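# Sort sealant cartridges by fill level into two crates

## Task

Four sealant cartridges have been partly used, and their contents cannot be seen through the tubes. Each cartridge at least one third full goes in the blue crate, and each one less full goes in the dark grey crate. A correctly placed cartridge adds to the score and a misplaced one subtracts. A cartridge earns nothing if it is still moving at the end or still contains the red dowel. Both crates must stand upright at the finish. The grippers must have let go and moved away, because anything held in place only by the robot does not count.

## Robot and tools

Robot: two Kinova Gen3 7-joint arms, left_arm and right_arm, each with a Robotiq 2F-85 parallel gripper and a wrist camera. Scene frame: origin on the table top between the arms, +x out over the table, +z up, and left_arm on the +y side. The names left and right do not refer to sides of an image. left_arm base is at (+0.033, +0.278, 0) and right_arm base at (-0.033, -0.263, 0). Cameras: cam_head_left, cam_head_right, cam_left_wrist, cam_right_wrist, each 504x504.

Gripper frame: the fingers point along its +z and close along its y. end_effector_position is the point midway between the pads when they are closed. The fingertips reach about 19 mm past it when closed and 6 mm when open. Closing pushes the tips about 13 mm farther out, so leave that much room above the table.

Row layout, used by both tools: one flat list of 16 numbers in [-1, 1] covering both arms. The order is left dx, dy, dz, rx, ry, rz, left gripper position, left gripper speed, then the same eight for the right arm. An optional 14 more numbers in 0..1 scale the stiffness of each joint, left arm's 7 then right arm's 7, and they persist until you change them. dx..rz are an offset, not a pose. They are measured in that gripper's own axes from its measured pose at the start of the action, and for a call's first action that is the pose in the last reported result. 1.0 equals 0.6 m or 180 degrees, and rx, ry, rz form one rotation vector. Gripper position: +1 is fully open at 85 mm, 0 is about 41 mm, the pads touch near -0.8, and -1 closes until blocked, gripping at roughly 190-235 N per pad. Gripper speed: -1 is about 20 mm/s, 0 is 85 mm/s, +1 is 150 mm/s. To leave a gripper alone, resend its previous position and speed, since 0 counts as a command. An arm that should not move gets zero offsets after the first call.

execute_actions(actions): a list of actions. Each action is a table of up to 15 rows, and each row lasts one 1/30 s step. Every row is an offset from the action's start pose, not from the previous row, and the last row repeats to fill all 15 steps. An empty list only returns the state and images. Per step, the command is clipped to within 70 mm and 16 degrees of the measured pose, so a far target takes several actions.

move(target, speed, blocking): target is one 16+ number row, as offsets from the last reported pose. Each gripper follows a straight line and all paths finish together, taking 0.5-10 s and stopping short if cut off at 10 s. speed is in m/s, from 0.002 to 0.5 with default 0.25, and rotation is limited to twice that in rad/s. There is no collision avoidance, and faster motion or targets deeper past a contact hit and press harder. The finger numbers are sent at the start. The result adds a "move:" line giving the ending (done, off_target, moving, held, fault), the limits that acted (paced = pose clipped, held = steps blocked), and each gripper's distance to its target. With blocking=false you get control back after 0.5 s; use wait(0) to check progress, or stop. Other motion commands are refused until the move has ended.

wait(seconds 0-10): runs the scene while the arms hold their last command. stop(): brakes a running move, which needs space; the fingers keep moving. zoom_image(camera, region [x0,y0,x1,y1] pixels, at most 504x504): a closer view of the latest image. read_manual(section "licences"): licence texts only. finished_scene(scene): ends the scene for good and reports whether it succeeded.

Result lines: per-arm position (m) and quat_wxyz in the scene frame, which can be off at long reach. "Hand target" is where the controller is now driving. position_measured_pct is about 50 - 50 x position, so 0 is open. If the fingers stop under about 90 they are holding something, and about 90 or more means the pads met. "pose unreachable" means the clearance check altered the command. HELD marks steps that were held back. Joint torques are listed with offsets and noise. A MOTOR HOT line appears from 60 °C, and at 75 °C the arm sinks (OVER-TEMPERATURE FAULT). Reaching a joint load limit (46.9 N m for the large joints, 29.5 for the wrist joints, counting held weight) is a TORQUE FAULT that freezes that arm for 10 s.

To grip: open, position over the object, send -1 and keep it, or for a softer grip close to just under the object's width. To release, command wider than the object. The fingers re-close by themselves if the object slips.

Strategy: fill level cannot be seen, so judge it another way, for example from the wrist torque readings while lifting each cartridge. Take out the red dowel if one is inside a cartridge. Avoid dropping anything, hitting hard, pressing the arms into each other, tipping a crate or knocking anything off the table, which fails the task. Objects can be nudged or tugged at random. When done, open both grippers, move clear, and confirm everything is still before finishing.

Each tool is called after "Emit:" as name(argument=value, ...) on one line, values as JSON.

## Session

Emit:
execute_actions(actions=[])

Scene clock: 0.00 s.
left_arm: end_effector_position=(+0.0483, +0.1581, +0.3579) position_measured_pct=0.0 end_effector_quat_wxyz=(-0.055, +0.055, +0.996, +0.051) | right_arm: end_effector_position=(+0.2160, -0.6622, +0.3129) position_measured_pct=0.0 end_effector_quat_wxyz=(+0.264, -0.548, +0.786, +0.112)
Joint positions: left_arm=[ 1.195 -0.375 -0.157  1.978  0.009  1.67   2.716] | right_arm=[ 1.609  0.702 -0.584  1.053 -0.158  1.736  3.782]
Joint velocities: left_arm=[-0.     0.002 -0.     0.     0.    -0.001  0.   ] | right_arm=[-0.     0.     0.     0.001 -0.001 -0.001 -0.003]
Joint torques (N m, as the joint torque sensors report them, + toward a larger angle): no reading
Motor temperatures (°C, as the motors report them): left_arm=[30 30 24 27 36 30 48] | right_arm=[29 32 28 32 35 32 36]
Hand target (left_arm): +0.048, +0.158, +0.358; -0.055, +0.055, +0.996, +0.051
Hand target (right_arm): +0.216, -0.662, +0.313; +0.264, -0.548, +0.786, +0.112
Joint stiffness scale: left_arm=[1. 1. 1. 1. 1. 1. 1.] | right_arm=[1. 1. 1. 1. 1. 1. 1.]

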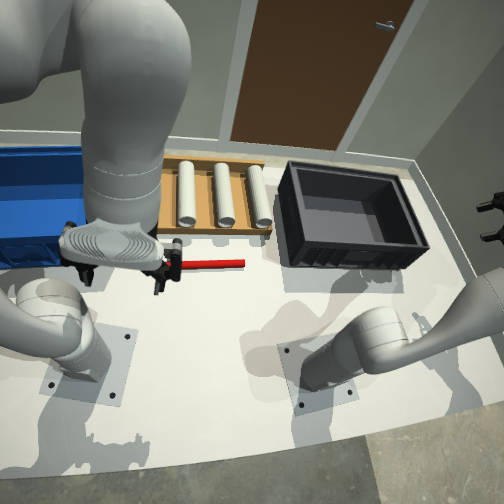

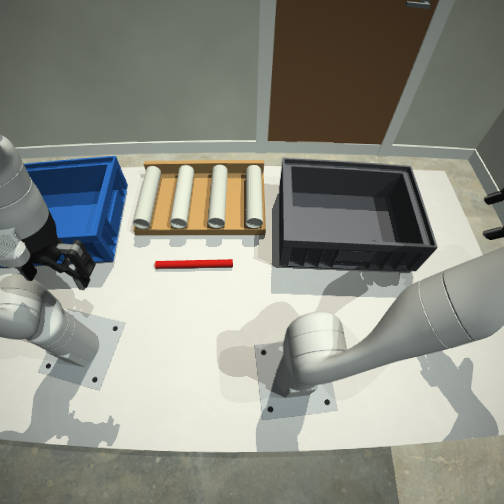

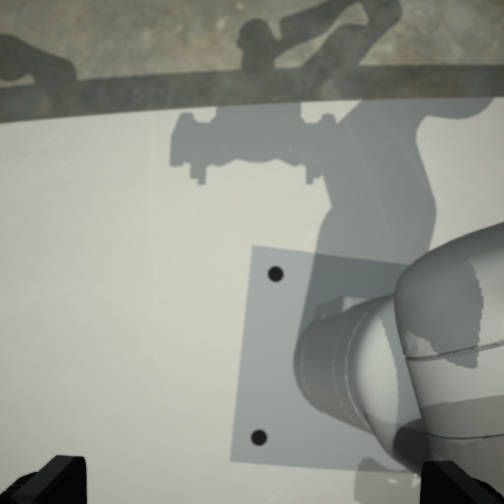

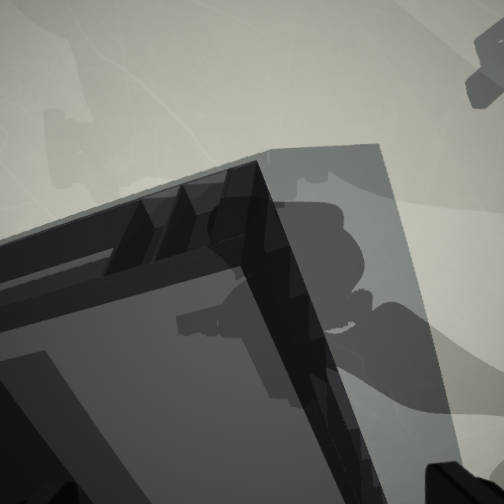

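Emit:
zoom_image(camera="cam_head_right", region=[100, 130, 300, 290])

Emit:
wait(seconds=0.5)

Region (100, 130, 300, 290) of cam_head_right's 504x504 image, scaled by 2.520, with more detail than that image has; it fills the top 403 rows of this view, and the rest is white.

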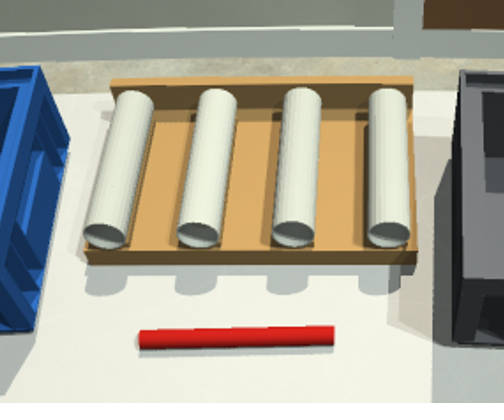

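Scene clock: 9.70 s.
left_arm: end_effector_position=(+0.0483, +0.1581, +0.3579) position_measured_pct=0.0 end_effector_quat_wxyz=(-0.055, +0.055, +0.996, +0.051) | right_arm: end_effector_position=(+0.2160, -0.6622, +0.3129) position_measured_pct=0.0 end_effector_quat_wxyz=(+0.264, -0.548, +0.786, +0.112)
Joint positions: left_arm=[ 1.195 -0.375 -0.157  1.978  0.009  1.67   2.716] | right_arm=[ 1.609  0.702 -0.584  1.053 -0.158  1.736  3.782]
Joint velocities: left_arm=[ 0.     0.001 -0.    -0.    -0.     0.001 -0.   ] | right_arm=[ 0.    -0.    -0.     0.001  0.     0.001 -0.001]
Joint torques (N m, as the joint torque sensors report them, + toward a larger angle): left_arm=[-0.53 -1.64 -0.29 -8.99  0.16  0.52  0.06] | right_arm=[  0.35 -18.94  -2.46  -7.79  -1.34   0.8    0.25]
Motor temperatures (°C, as the motors report them): left_arm=[30 30 24 27 36 30 48] | right_arm=[29 32 28 32 35 32 36]
Hand target (left_arm): +0.048, +0.158, +0.358; -0.055, +0.055, +0.996, +0.051
Hand target (right_arm): +0.216, -0.662, +0.313; +0.264, -0.548, +0.786, +0.112
Joint stiffness scale: left_arm=[1. 1. 1. 1. 1. 1. 1.] | right_arm=[1. 1. 1. 1. 1. 1. 1.]
wait: 0.50 s; at rest from the start

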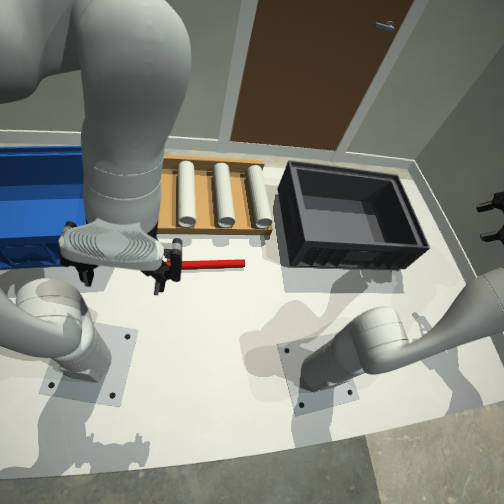

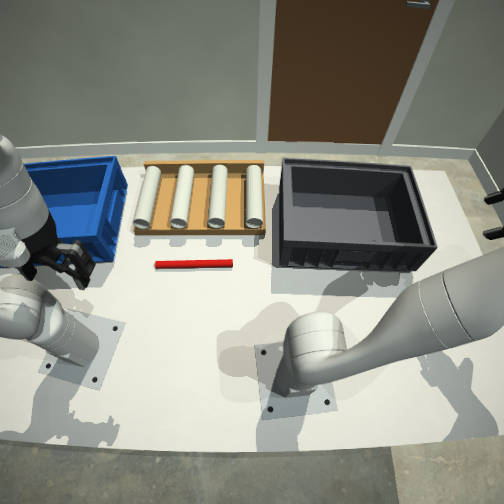

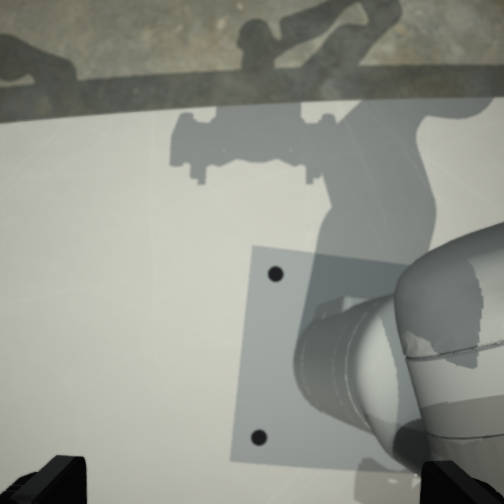

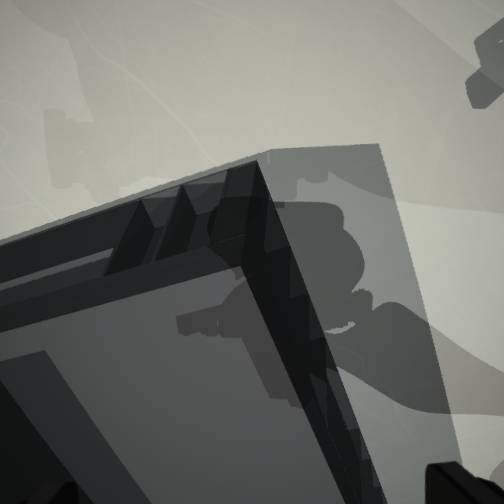

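Emit:
move(target=[-0.512, -0.107, -0.07, 0.0325, -0.035, -0.035, 1, 0, 0, 0, 0, 0, 0, 0, 1, 0], speed=0.3)

Scene clock: 40.27 s.
left_arm: end_effector_position=(+0.3492, +0.0593, +0.3592) position_measured_pct=0.0 end_effector_quat_wxyz=(+0.003, -0.001, +1.000, +0.000) | right_arm: end_effector_position=(+0.2160, -0.6622, +0.3129) position_measured_pct=0.0 end_effector_quat_wxyz=(+0.264, -0.548, +0.786, +0.112)
Joint positions: left_arm=[ 0.946  0.225 -0.772  1.481  0.154  1.494  1.953] | right_arm=[ 1.609  0.702 -0.584  1.053 -0.158  1.736  3.782]
Joint velocities: left_arm=[-0.009  0.005  0.001 -0.001 -0.    -0.001 -0.   ] | right_arm=[-0.     0.    -0.    -0.    -0.001  0.001  0.001]
Joint torques (N m, as the joint torque sensors report them, + toward a larger angle): left_arm=[ -0.42 -11.95  -1.73  -9.29  -0.19   0.     0.14] | right_arm=[  0.48 -19.21  -3.03  -7.91  -1.44   0.91   0.29]
Motor temperatures (°C, as the motors report them): left_arm=[30 30 24 28 36 30 48] | right_arm=[29 33 28 32 35 32 36]
Hand target (left_arm): +0.349, +0.057, +0.359; +0.000, +0.000, +1.000, -0.001
Hand target (right_arm): +0.216, -0.662, +0.313; +0.264, -0.548, +0.786, +0.112
Off the commanded pose (left_arm): 0.002 m, 0 deg.
Off the commanded pose (right_arm): 0.000 m, 0 deg.
Joint stiffness scale: left_arm=[1. 1. 1. 1. 1. 1. 1.] | right_arm=[1. 1. 1. 1. 1. 1. 1.]
move: done

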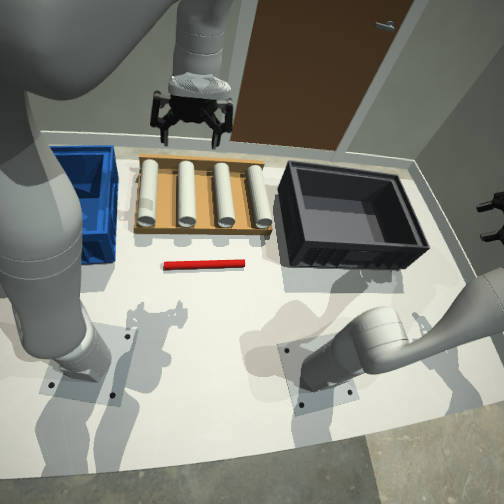

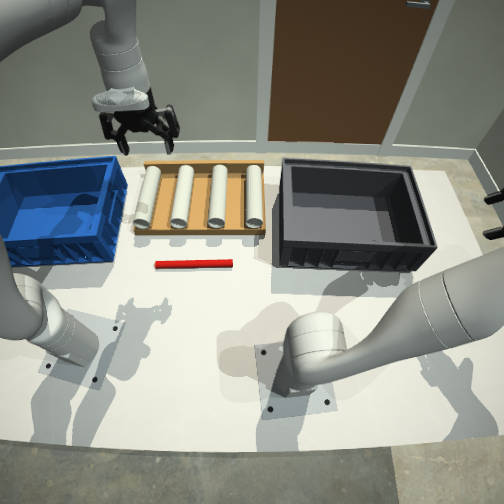

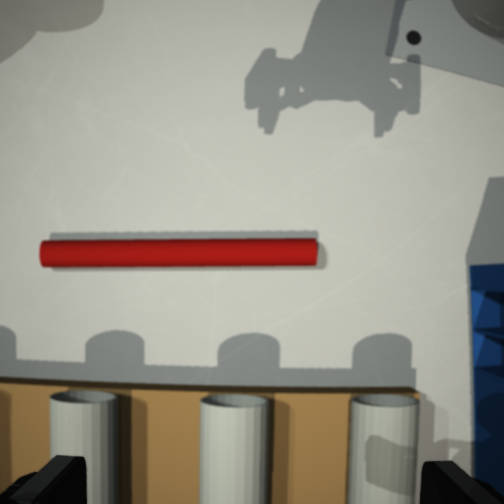

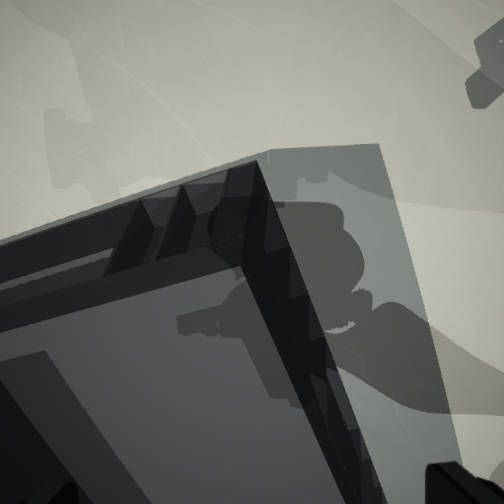

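Emit:
move(target=[-0.03, -0.018, 0.39, 0, -0.5, 0, 1, 0, 0, 0, 0, 0, 0, 0, 1, 0], speed=0.25)

Scene clock: 97.93 s.
left_arm: end_effector_position=(+0.3706, +0.0506, +0.1273) position_measured_pct=0.0 end_effector_quat_wxyz=(+0.709, +0.001, +0.706, +0.005) | right_arm: end_effector_position=(+0.2160, -0.6622, +0.3129) position_measured_pct=0.0 end_effector_quat_wxyz=(+0.264, -0.548, +0.786, +0.112)
Joint positions: left_arm=[ 1.591  1.405 -0.488  2.404 -1.75   1.106  5.356] | right_arm=[ 1.609  0.702 -0.584  1.053 -0.158  1.736  3.782]
Joint velocities: left_arm=[ 0.007  0.017 -0.001 -0.001  0.     0.001  0.001] | right_arm=[-0.    -0.    -0.    -0.001  0.001  0.001 -0.   ]
Joint torques (N m, as the joint torque sensors report them, + toward a larger angle): left_arm=[ -0.07 -14.4   -6.05   5.29   1.47   2.57   0.15] | right_arm=[  0.51 -19.05  -2.69  -7.8   -1.5    0.79   0.28]
Motor temperatures (°C, as the motors report them): left_arm=[30 30 24 28 36 30 48] | right_arm=[29 34 28 32 35 32 36]
Hand target (left_arm): +0.370, +0.050, +0.127; +0.710, -0.001, +0.704, +0.002
Hand target (right_arm): +0.216, -0.662, +0.313; +0.264, -0.548, +0.786, +0.112
Off the commanded pose (left_arm): 0.003 m, 1 deg.
Off the commanded pose (right_arm): 0.000 m, 0 deg.
Joint stiffness scale: left_arm=[1. 1. 1. 1. 1. 1. 1.] | right_arm=[1. 1. 1. 1. 1. 1. 1.]
move: done

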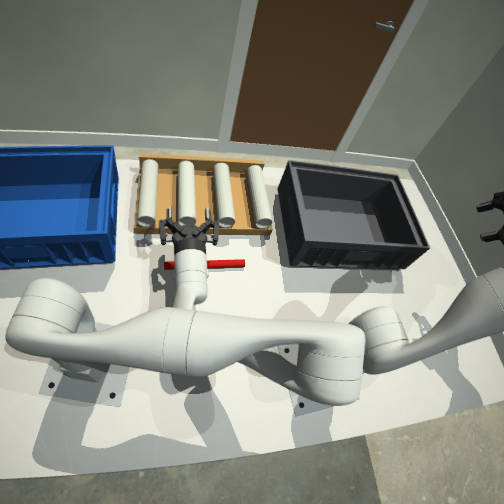

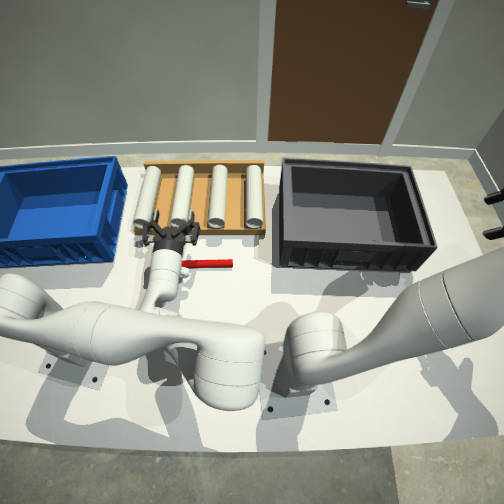

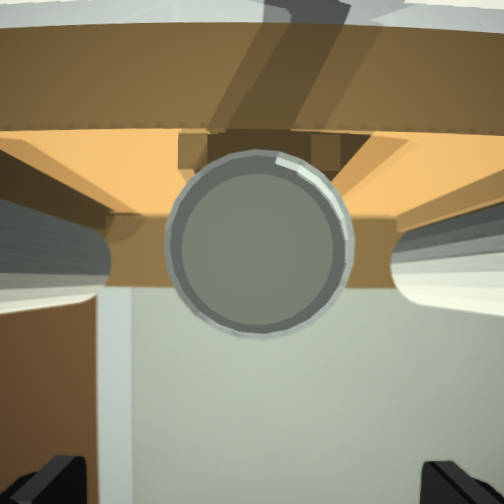

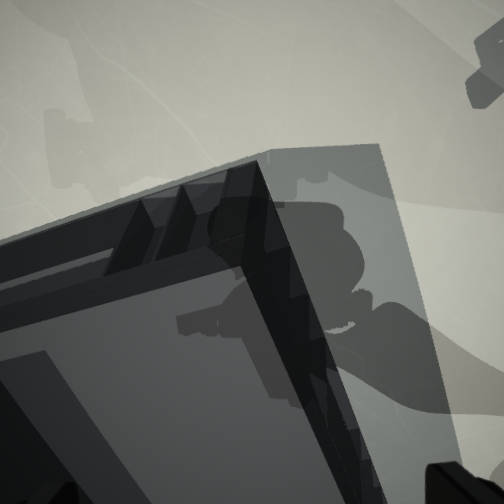

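Emit:
move(target=[0, -0.18, 0, 0, 0, 0, 1, 0, 0, 0, 0, 0, 0, 0, 1, 0], speed=0.25)

Scene clock: 173.40 s.
left_arm: end_effector_position=(+0.3703, -0.0579, +0.1242) position_measured_pct=0.0 end_effector_quat_wxyz=(+0.708, +0.006, +0.707, +0.004) | right_arm: end_effector_position=(+0.2160, -0.6622, +0.3129) position_measured_pct=0.0 end_effector_quat_wxyz=(+0.264, -0.548, +0.786, +0.112)
Joint positions: left_arm=[ 1.606  1.284 -0.489  2.104 -1.58   1.097  4.89 ] | right_arm=[ 1.609  0.702 -0.584  1.053 -0.158  1.736  3.782]
Joint velocities: left_arm=[-0.001 -0.004  0.001 -0.003  0.001  0.001 -0.002] | right_arm=[-0.    -0.001  0.     0.001 -0.    -0.002 -0.001]
Joint torques (N m, as the joint torque sensors report them, + toward a larger angle): left_arm=[ -0.37 -16.97  -6.67   1.96   0.36   3.02   0.18] | right_arm=[  0.49 -19.75  -3.11  -7.24  -1.37   0.68   0.25]
Motor temperatures (°C, as the motors report them): left_arm=[30 30 24 28 36 30 48] | right_arm=[29 35 28 32 35 32 36]
Hand target (left_arm): +0.371, -0.057, +0.126; +0.708, +0.001, +0.706, +0.005
Hand target (right_arm): +0.216, -0.662, +0.313; +0.264, -0.548, +0.786, +0.112
Off the commanded pose (left_arm): 0.002 m, 1 deg.
Off the commanded pose (right_arm): 0.000 m, 0 deg.
Joint stiffness scale: left_arm=[1. 1. 1. 1. 1. 1. 1.] | right_arm=[1. 1. 1. 1. 1. 1. 1.]
move: done

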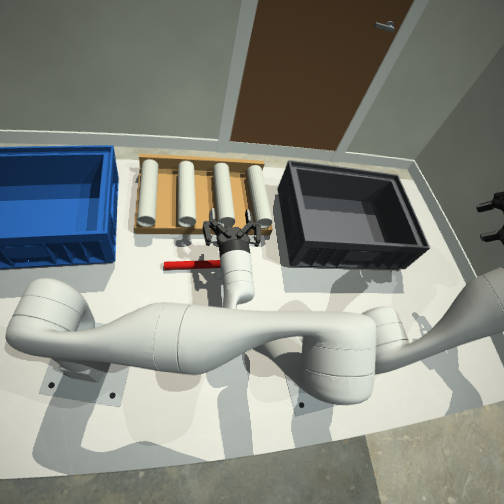

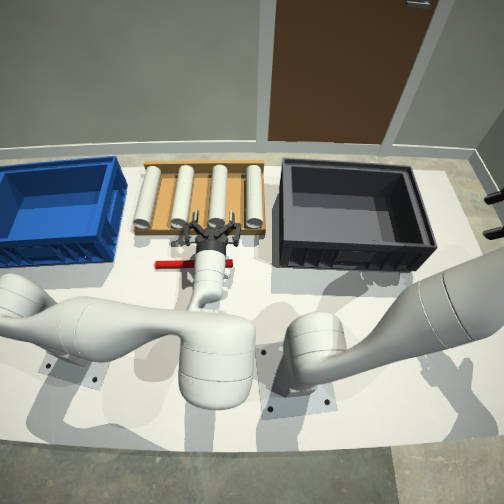

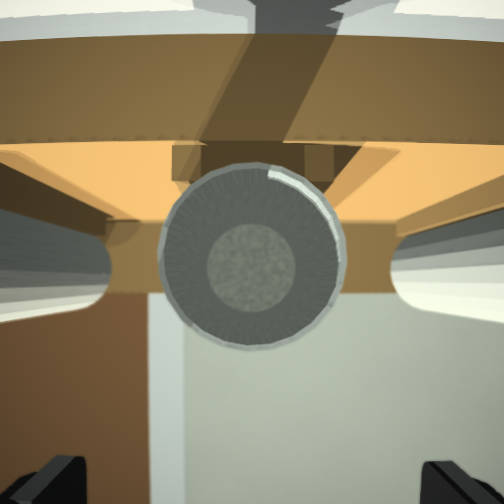

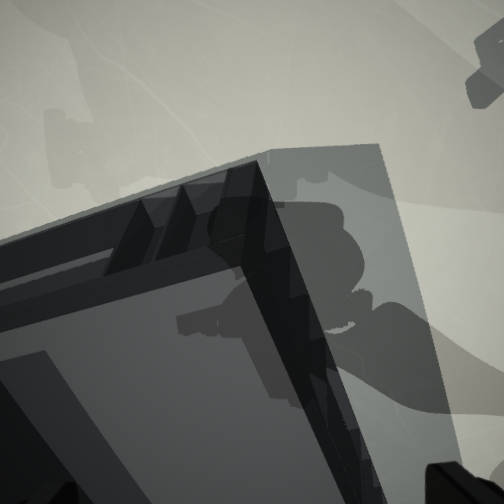

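Emit:
zoom_image(camera="cam_left_wrist", region=[140, 150, 360, 370])

Region (140, 150, 360, 370) of cam_left_wrist's 504x504 image, scaled by 2.291.

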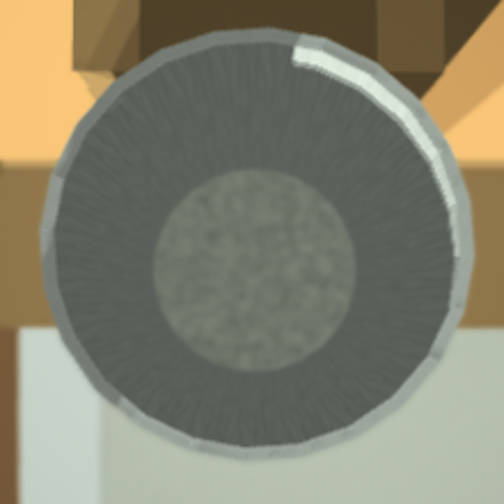

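Emit:
move(target=[-0.004, -0.18, 0.067, 0, 0, 0, 1, 0, 0, 0, 0, 0, 0, 0, 1, 0], speed=0.2)

Scene clock: 208.80 s.
left_arm: end_effector_position=(+0.4090, -0.1683, +0.1259) position_measured_pct=0.0 end_effector_quat_wxyz=(+0.707, +0.008, +0.707, +0.000) | right_arm: end_effector_position=(+0.2160, -0.6622, +0.3129) position_measured_pct=0.0 end_effector_quat_wxyz=(+0.264, -0.548, +0.786, +0.112)
Joint positions: left_arm=[ 1.505  1.273 -0.498  1.751 -1.525  1.097  4.541] | right_arm=[ 1.609  0.702 -0.584  1.053 -0.158  1.736  3.782]
Joint velocities: left_arm=[-0.006 -0.001 -0.001 -0.002 -0.    -0.001 -0.   ] | right_arm=[-0.     0.    -0.     0.    -0.001  0.001  0.001]
Joint torques (N m, as the joint torque sensors report them, + toward a larger angle): left_arm=[  0.03 -20.33  -7.26  -1.3   -0.81   3.04   0.18] | right_arm=[  0.13 -18.7   -2.77  -7.43  -1.     0.76   0.51]
Motor temperatures (°C, as the motors report them): left_arm=[30 31 25 28 36 30 48] | right_arm=[29 35 28 32 35 32 36]
Hand target (left_arm): +0.410, -0.166, +0.125; +0.707, +0.006, +0.707, +0.004
Hand target (right_arm): +0.216, -0.662, +0.313; +0.264, -0.548, +0.786, +0.112
Off the commanded pose (left_arm): 0.003 m, 1 deg.
Off the commanded pose (right_arm): 0.000 m, 0 deg.
Joint stiffness scale: left_arm=[1. 1. 1. 1. 1. 1. 1.] | right_arm=[1. 1. 1. 1. 1. 1. 1.]
move: done

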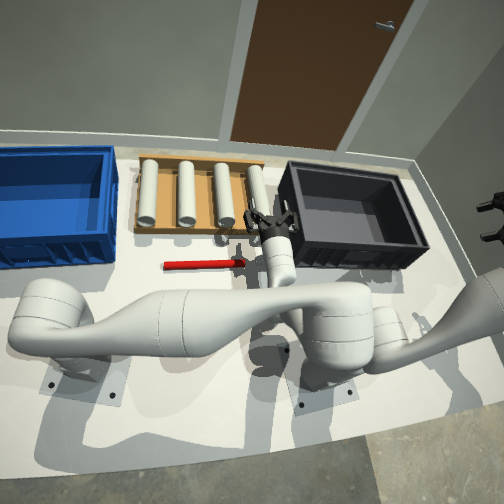

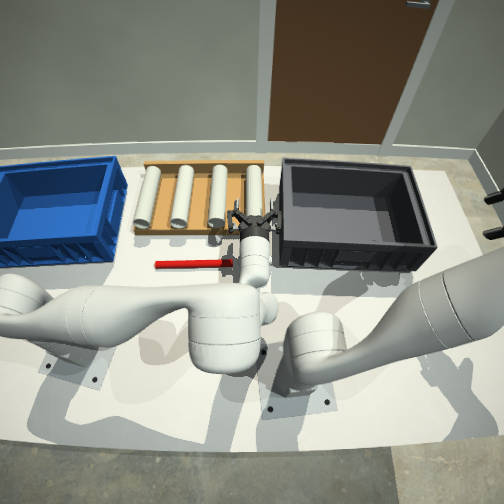

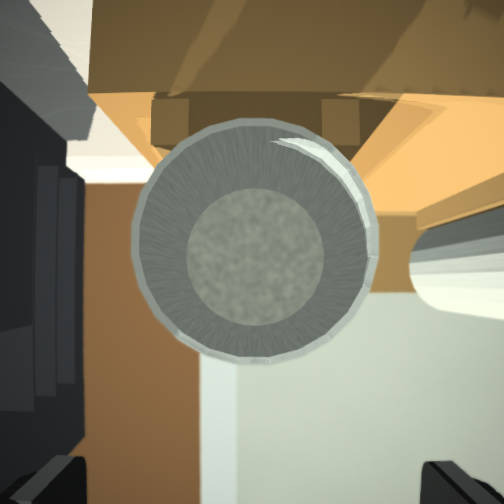

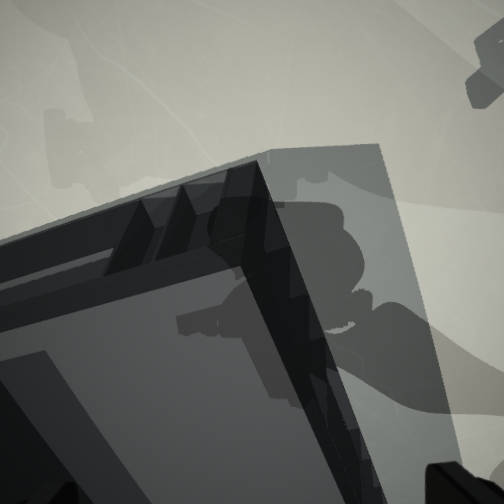

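Emit:
zoom_image(camera="cam_left_wrist", region=[120, 105, 504, 385])

Region (120, 105, 504, 385) of cam_left_wrist's 504x504 image, scaled by 1.312; it fills the top 368 rows of this view, and the rest is white.

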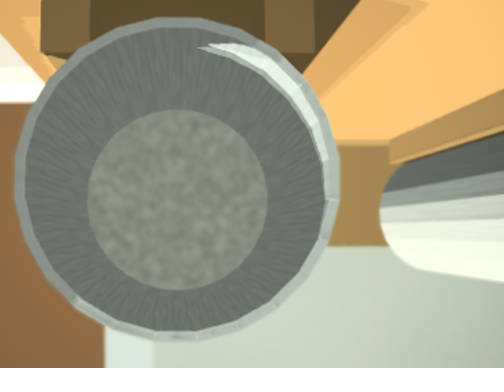

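Emit:
move(target=[-0.207, 0.552, 0.152, 0, 0.5, 0, 1, 0, 0, 0, 0, 0, 0, 0, 1, 0], speed=0.3)

Scene clock: 267.57 s.
left_arm: end_effector_position=(+0.5041, +0.1568, +0.2544) position_measured_pct=0.0 end_effector_quat_wxyz=(+0.002, +0.008, +1.000, +0.002) | right_arm: end_effector_position=(+0.2160, -0.6622, +0.3129) position_measured_pct=0.0 end_effector_quat_wxyz=(+0.264, -0.548, +0.786, +0.112)
Joint positions: left_arm=[ 0.598  0.644 -1.059  1.403 -2.586 -1.409  4.442] | right_arm=[ 1.609  0.702 -0.584  1.053 -0.158  1.736  3.782]
Joint velocities: left_arm=[-0.004  0.007  0.    -0.002 -0.    -0.001 -0.   ] | right_arm=[-0.001  0.     0.     0.001  0.    -0.002  0.   ]
Joint torques (N m, as the joint torque sensors report them, + toward a larger angle): left_arm=[  0.28 -17.19  -5.44  -7.66  -0.14  -0.06   0.16] | right_arm=[  0.66 -19.37  -2.76  -7.69  -1.24   1.1    0.27]
Motor temperatures (°C, as the motors report them): left_arm=[30 31 25 28 36 31 48] | right_arm=[29 36 28 33 35 32 36]
Hand target (left_arm): +0.504, +0.158, +0.254; -0.000, +0.006, +1.000, +0.005
Hand target (right_arm): +0.216, -0.662, +0.313; +0.264, -0.548, +0.786, +0.112
Off the commanded pose (left_arm): 0.004 m, 1 deg.
Off the commanded pose (right_arm): 0.000 m, 0 deg.
Joint stiffness scale: left_arm=[1. 1. 1. 1. 1. 1. 1.] | right_arm=[1. 1. 1. 1. 1. 1. 1.]
move: off_target (left_arm); limits=paced

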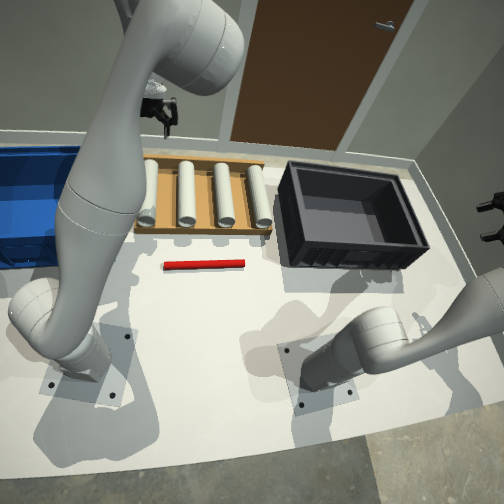

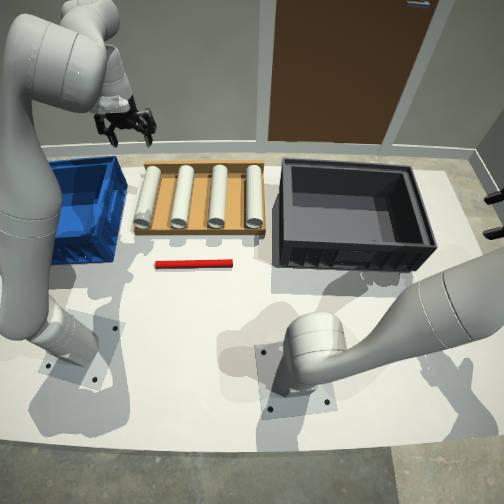

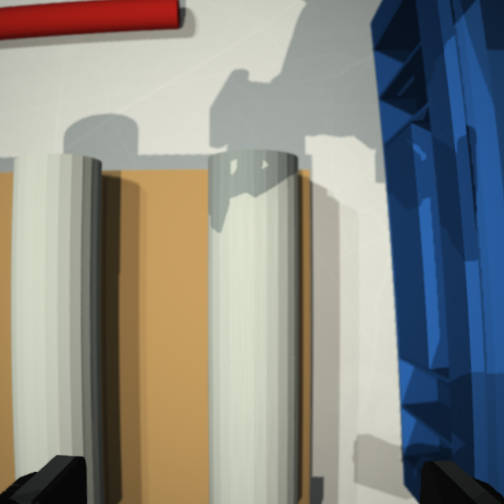

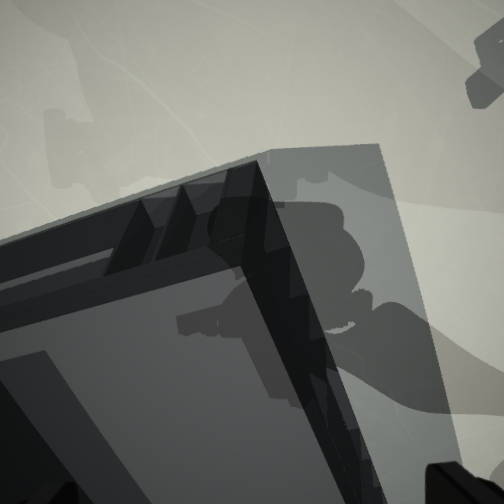

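Emit:
move(target=[-0.01, 0.002, 0.299, 0, 0, 0, 0.55, 0.5, -0.985, 0.0272, 0.544, -0.1306, -0.3208, -0.0288, 1, 0], speed=0.3)

Scene clock: 323.83 s.
left_arm: end_effector_position=(+0.5117, +0.1602, +0.0783) position_measured_pct=22.2 end_effector_quat_wxyz=(+0.003, +0.008, +1.000, +0.004) | right_arm: end_effector_position=(+0.4467, -0.0307, +0.3548) position_measured_pct=0.0 end_effector_quat_wxyz=(+0.497, -0.502, +0.501, +0.500)
Joint positions: left_arm=[ 0.511  0.852 -0.878  1.64  -2.4   -1.009  4.291] | right_arm=[ 0.803  0.997 -1.055  1.672 -0.934  1.003  3.721]
Joint velocities: left_arm=[-0.003 -0.003  0.003  0.     0.     0.001  0.   ] | right_arm=[-0.006  0.005  0.    -0.001  0.    -0.     0.001]
Joint torques (N m, as the joint torque sensors report them, + toward a larger angle): left_arm=[  0.19 -19.51  -5.62  -5.75  -0.32   0.16   0.23] | right_arm=[  0.15 -16.93  -7.85  -4.96  -1.92   1.96   0.12]
Motor temperatures (°C, as the motors report them): left_arm=[30 32 25 28 36 30 48] | right_arm=[29 36 28 33 35 32 36]
Hand target (left_arm): +0.511, +0.159, +0.075; +0.002, +0.008, +1.000, +0.003
Hand target (right_arm): +0.449, -0.029, +0.357; +0.500, -0.500, +0.500, +0.501
Off the commanded pose (left_arm): 0.004 m, 0 deg.
Off the commanded pose (right_arm): 0.003 m, 0 deg.
Joint stiffness scale: left_arm=[1. 1. 1. 1. 1. 1. 1.] | right_arm=[1. 1. 1. 1. 1. 1. 1.]
move: off_target (left_arm)

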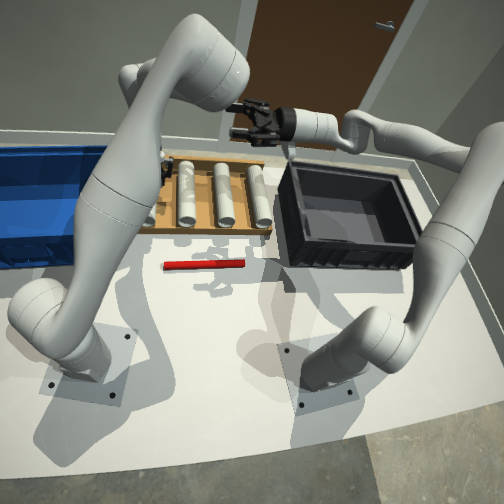

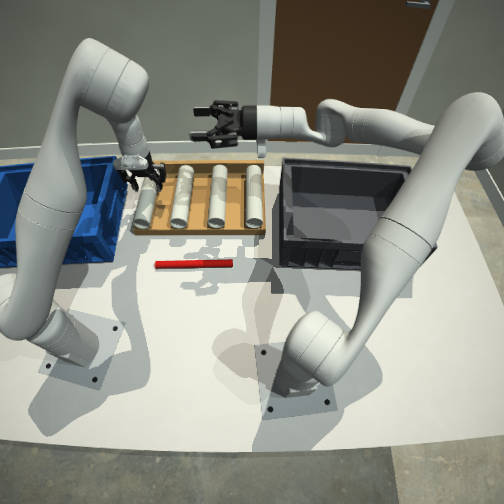

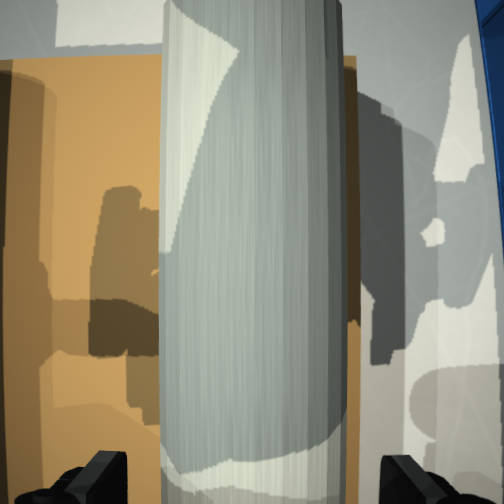

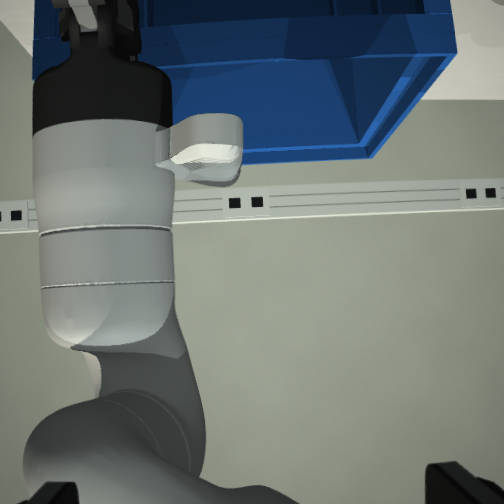

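Emit:
execute_actions(actions=[[[0,0,0,0,0,0,-1,0.5,0,0,0,0,0,0,1,0]],[[0,0,0,0,0,0,-1,0.5,0,0,0,0,0,0,1,0]]])

Emit:
move(target=[0.105, -0.017, -0.37, 0, 0, -0.5, -1, 0.5, 0, 0, 0, 0, 0, 0, 1, 0], speed=0.3)

Scene clock: 331.30 s.
left_arm: end_effector_position=(+0.5121, +0.1599, +0.0794) position_measured_pct=49.6 end_effector_quat_wxyz=(+0.004, +0.008, +1.000, +0.004) | right_arm: end_effector_position=(+0.4467, -0.0304, +0.3547) position_measured_pct=0.0 end_effector_quat_wxyz=(+0.496, -0.502, +0.501, +0.501)
Joint positions: left_arm=[ 0.511  0.849 -0.878  1.64  -2.4   -1.009  4.291] | right_arm=[ 0.803  0.998 -1.055  1.672 -0.934  1.003  3.721]
Joint velocities: left_arm=[ 0.    -0.001  0.001 -0.    -0.    -0.    -0.   ] | right_arm=[-0.     0.    -0.    -0.    -0.     0.001  0.001]
Joint torques (N m, as the joint torque sensors report them, + toward a larger angle): left_arm=[  0.88 -16.7   -3.48  -5.38   0.52   0.3   -0.05] | right_arm=[  0.08 -16.62  -7.91  -4.58  -1.78   1.88   0.27]
Motor temperatures (°C, as the motors report them): left_arm=[30 32 25 28 36 30 48] | right_arm=[29 36 28 33 35 32 36]
Hand target (left_arm): +0.512, +0.160, +0.079; +0.004, +0.008, +1.000, +0.004
Hand target (right_arm): +0.447, -0.030, +0.355; +0.496, -0.502, +0.501, +0.501
Off the commanded pose (left_arm): 0.000 m, 0 deg.
Off the commanded pose (right_arm): 0.000 m, 0 deg.
Joint stiffness scale: left_arm=[1. 1. 1. 1. 1. 1. 1.] | right_arm=[1. 1. 1. 1. 1. 1. 1.]
Step readings (end_effector_position; steps 1 to 15: 1st action; 16 to 30: 2nd action):
0: left_arm (+0.5117, +0.1602, +0.0783) | right_arm (+0.4467, -0.0304, +0.3547)
1: left_arm (+0.5117, +0.1602, +0.0783) | right_arm (+0.4467, -0.0304, +0.3547)
2: left_arm (+0.5117, +0.1602, +0.0783) | right_arm (+0.4467, -0.0304, +0.3547)
4: left_arm (+0.5117, +0.1602, +0.0783) | right_arm (+0.4467, -0.0304, +0.3547)
8: left_arm (+0.5118, +0.1601, +0.0786) | right_arm (+0.4467, -0.0304, +0.3547)
15: left_arm (+0.5121, +0.1599, +0.0792) | right_arm (+0.4467, -0.0304, +0.3547)
16: left_arm (+0.5121, +0.1599, +0.0793) | right_arm (+0.4467, -0.0304, +0.3547)
17: left_arm (+0.5121, +0.1599, +0.0794) | right_arm (+0.4467, -0.0304, +0.3547)
19: left_arm (+0.5121, +0.1599, +0.0794) | right_arm (+0.4467, -0.0304, +0.3547)
23: left_arm (+0.5121, +0.1599, +0.0794) | right_arm (+0.4467, -0.0304, +0.3547)
30: end_effector_position above

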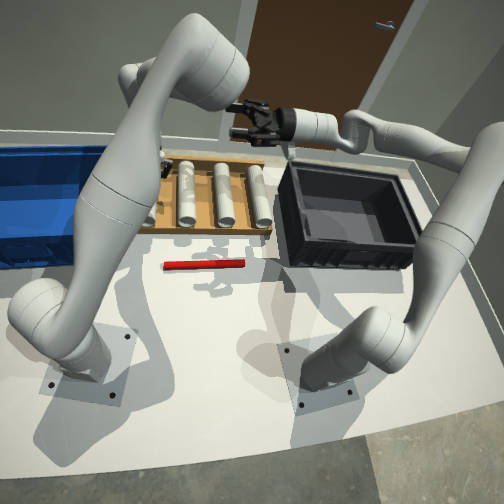

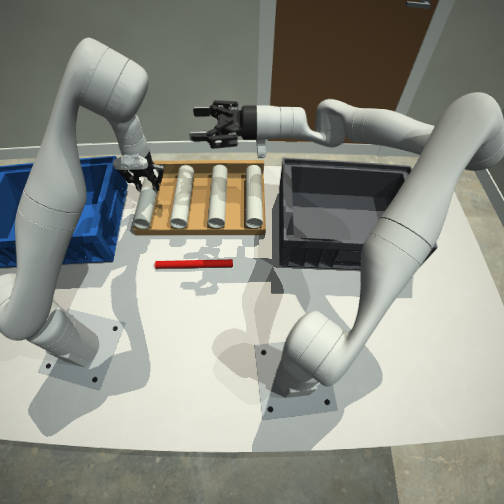

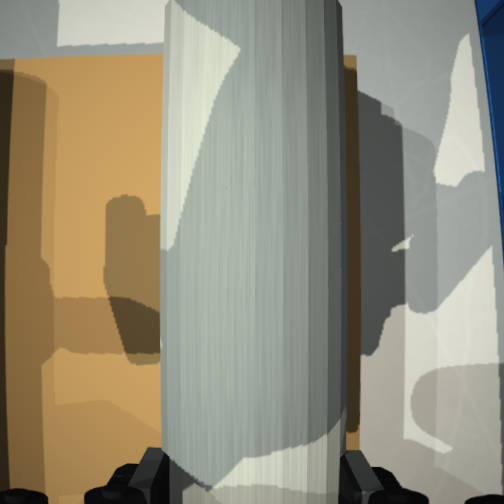

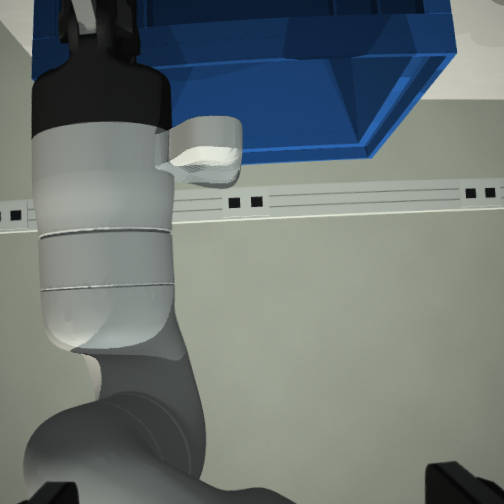

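Scene clock: 334.37 s.
left_arm: end_effector_position=(+0.4481, +0.1475, +0.2980) position_measured_pct=49.6 end_effector_quat_wxyz=(-0.003, +0.700, -0.715, +0.003) | right_arm: end_effector_position=(+0.4467, -0.0304, +0.3547) position_measured_pct=0.0 end_effector_quat_wxyz=(+0.496, -0.502, +0.501, +0.501)
Joint positions: left_arm=[ 0.868  0.684 -1.494  1.482 -2.457 -1.583  5.878] | right_arm=[ 0.803  0.998 -1.055  1.672 -0.934  1.003  3.721]
Joint velocities: left_arm=[ 0.006 -0.    -0.005 -0.002 -0.    -0.004 -0.   ] | right_arm=[ 0.    -0.001  0.    -0.001 -0.     0.001  0.001]
Joint torques (N m, as the joint torque sensors report them, + toward a larger angle): left_arm=[  0.15 -15.22  -7.24  -7.78  -0.07  -0.01   0.13] | right_arm=[  0.25 -16.29  -7.97  -4.6   -2.24   1.97   0.01]
Motor temperatures (°C, as the motors report them): left_arm=[30 32 25 28 36 30 48] | right_arm=[29 36 28 33 35 32 36]
Hand target (left_arm): +0.447, +0.149, +0.300; -0.005, +0.701, -0.713, +0.001
Hand target (right_arm): +0.447, -0.030, +0.355; +0.496, -0.502, +0.501, +0.501
Off the commanded pose (left_arm): 0.003 m, 0 deg.
Off the commanded pose (right_arm): 0.000 m, 0 deg.
Joint stiffness scale: left_arm=[1. 1. 1. 1. 1. 1. 1.] | right_arm=[1. 1. 1. 1. 1. 1. 1.]
move: done

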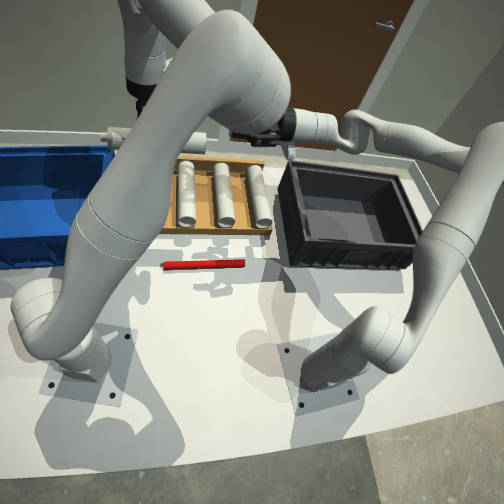

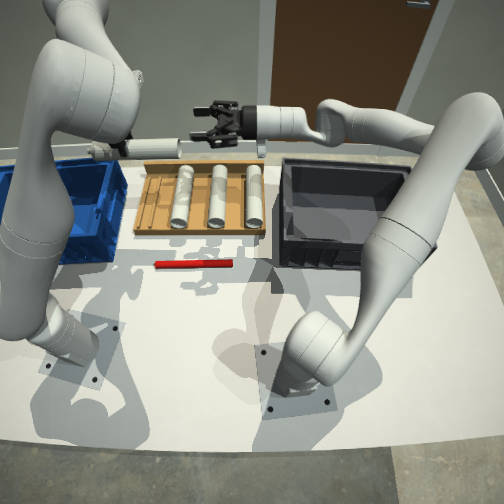

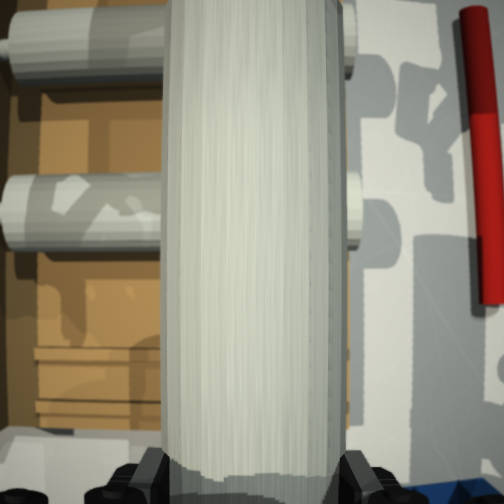

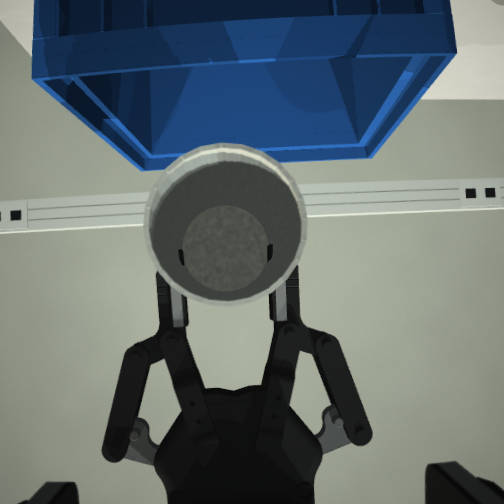

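Emit:
zoom_image(camera="cam_right_wrist", region=[130, 130, 320, 320])

Emit:
zoom_image(camera="cam_head_right", region=[60, 110, 220, 190])

Region (130, 130, 320, 320) of cam_right_wrist's 504x504 image, scaled by 2.653.

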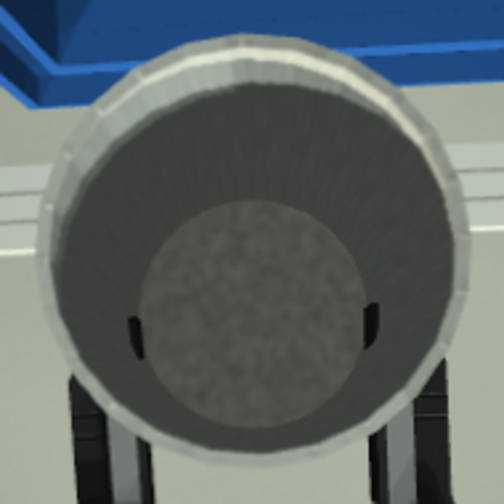

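Region (60, 110, 220, 190) of cam_head_right's 504x504 image, scaled by 3.150, with more detail than that image has.

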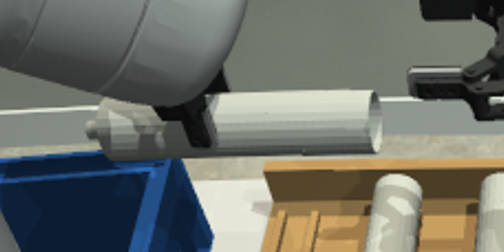

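Emit:
zoom_image(camera="cam_left_wrist", region=[0, 0, 400, 300])

Region (0, 0, 400, 300) of cam_left_wrist's 504x504 image, scaled by 1.260; it fills the top 378 rows of this view, and the rest is white.

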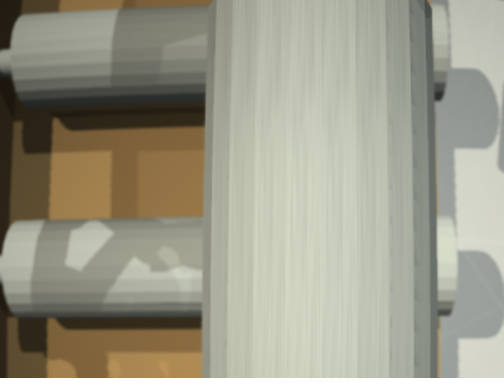

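Emit:
move(target=[0, 0, 0, 0, 0, 0, -1, 0.5, 0.108, 0.212, 0.017, 0.385, 0.385, -0.385, 1, 0], speed=0.35)

Scene clock: 455.63 s.
left_arm: end_effector_position=(+0.4480, +0.1473, +0.2981) position_measured_pct=49.6 end_effector_quat_wxyz=(-0.003, +0.699, -0.715, +0.003) | right_arm: end_effector_position=(+0.3330, -0.0457, +0.3109) position_measured_pct=0.0 end_effector_quat_wxyz=(-0.466, +0.557, -0.530, +0.438)
Joint positions: left_arm=[ 0.868  0.684 -1.495  1.482 -2.457 -1.584  5.878] | right_arm=[-0.437  0.626 -1.187  2.565 -1.456 -1.945  3.465]
Joint velocities: left_arm=[-0.001  0.     0.001 -0.     0.    -0.     0.   ] | right_arm=[ 0.008 -0.002 -0.     0.003 -0.    -0.     0.001]
Joint torques (N m, as the joint torque sensors report them, + toward a larger angle): left_arm=[ -0.35 -15.38  -6.97  -7.26  -0.24   0.23   0.05] | right_arm=[  0.2  -11.85  -1.34  -2.1    0.91  -2.59   0.42]
Motor temperatures (°C, as the motors report them): left_arm=[30 32 25 28 36 30 48] | right_arm=[29 36 28 32 35 32 36]
Hand target (left_arm): +0.448, +0.147, +0.298; -0.003, +0.700, -0.715, +0.003
Hand target (right_arm): +0.333, -0.045, +0.311; -0.466, +0.559, -0.529, +0.436
Off the commanded pose (left_arm): 0.000 m, 0 deg.
Off the commanded pose (right_arm): 0.035 m, 11 deg.
Joint stiffness scale: left_arm=[1. 1. 1. 1. 1. 1. 1.] | right_arm=[1. 1. 1. 1. 1. 1. 1.]
move: held (right_arm); limits=paced,held; held on 9 of 107 steps (right_arm, left_arm), including the last (right_arm)
pose unreachable (left arm): on one or more control steps of this call, first in action 0 (counted from 0), this arm could not follow its commanded pose, so it was not sent that pose on those steps. It may still have moved: this result reports where it is.
cause: the commanded pose would bring a part of the arm too close to another arm (a part of this arm just beyond joint 4 (elbow) and a part of the other arm just beyond its joint 3 (upper arm roll), along the way the arms are being sent).
pose unreachable (right arm): on one or more control steps of this call, first in action 0 (counted from 0), this arm could not follow its commanded pose, so it was not sent that pose on those steps. On the call's last step it was still not sent that pose. It may still have moved: this result reports where it is.
cause: the commanded pose would bring a part of the arm too close to another arm (a part of this arm just beyond joint 3 (upper arm roll) and a part of the other arm just beyond its joint 4 (elbow)).

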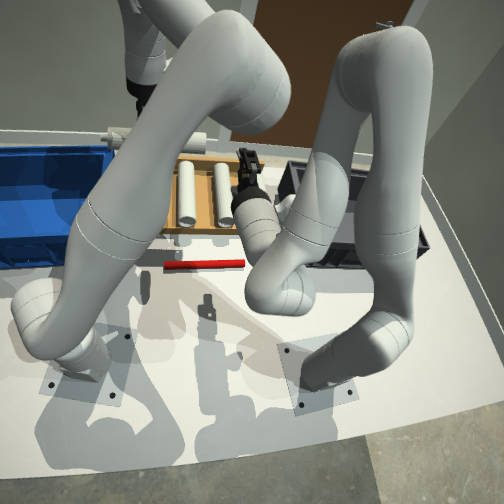

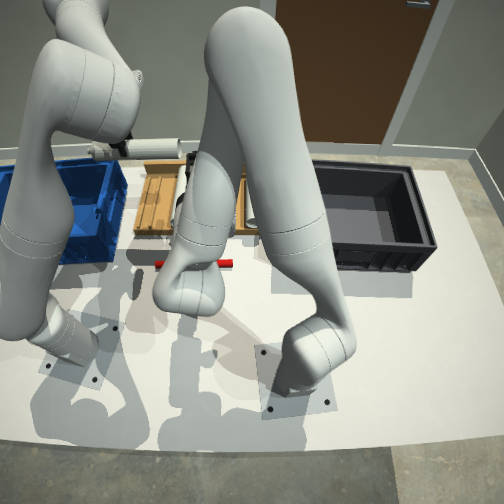

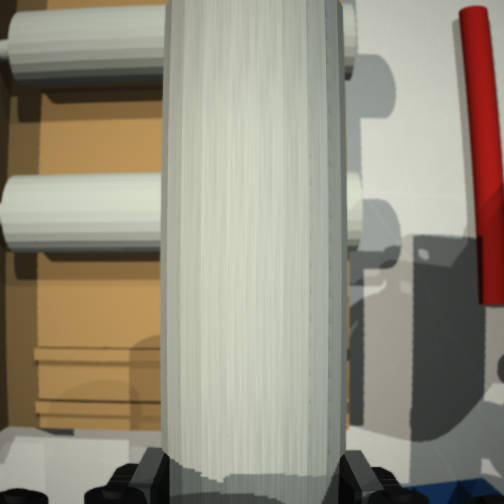

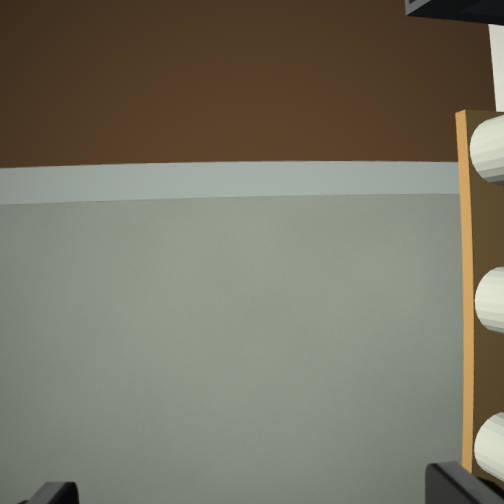

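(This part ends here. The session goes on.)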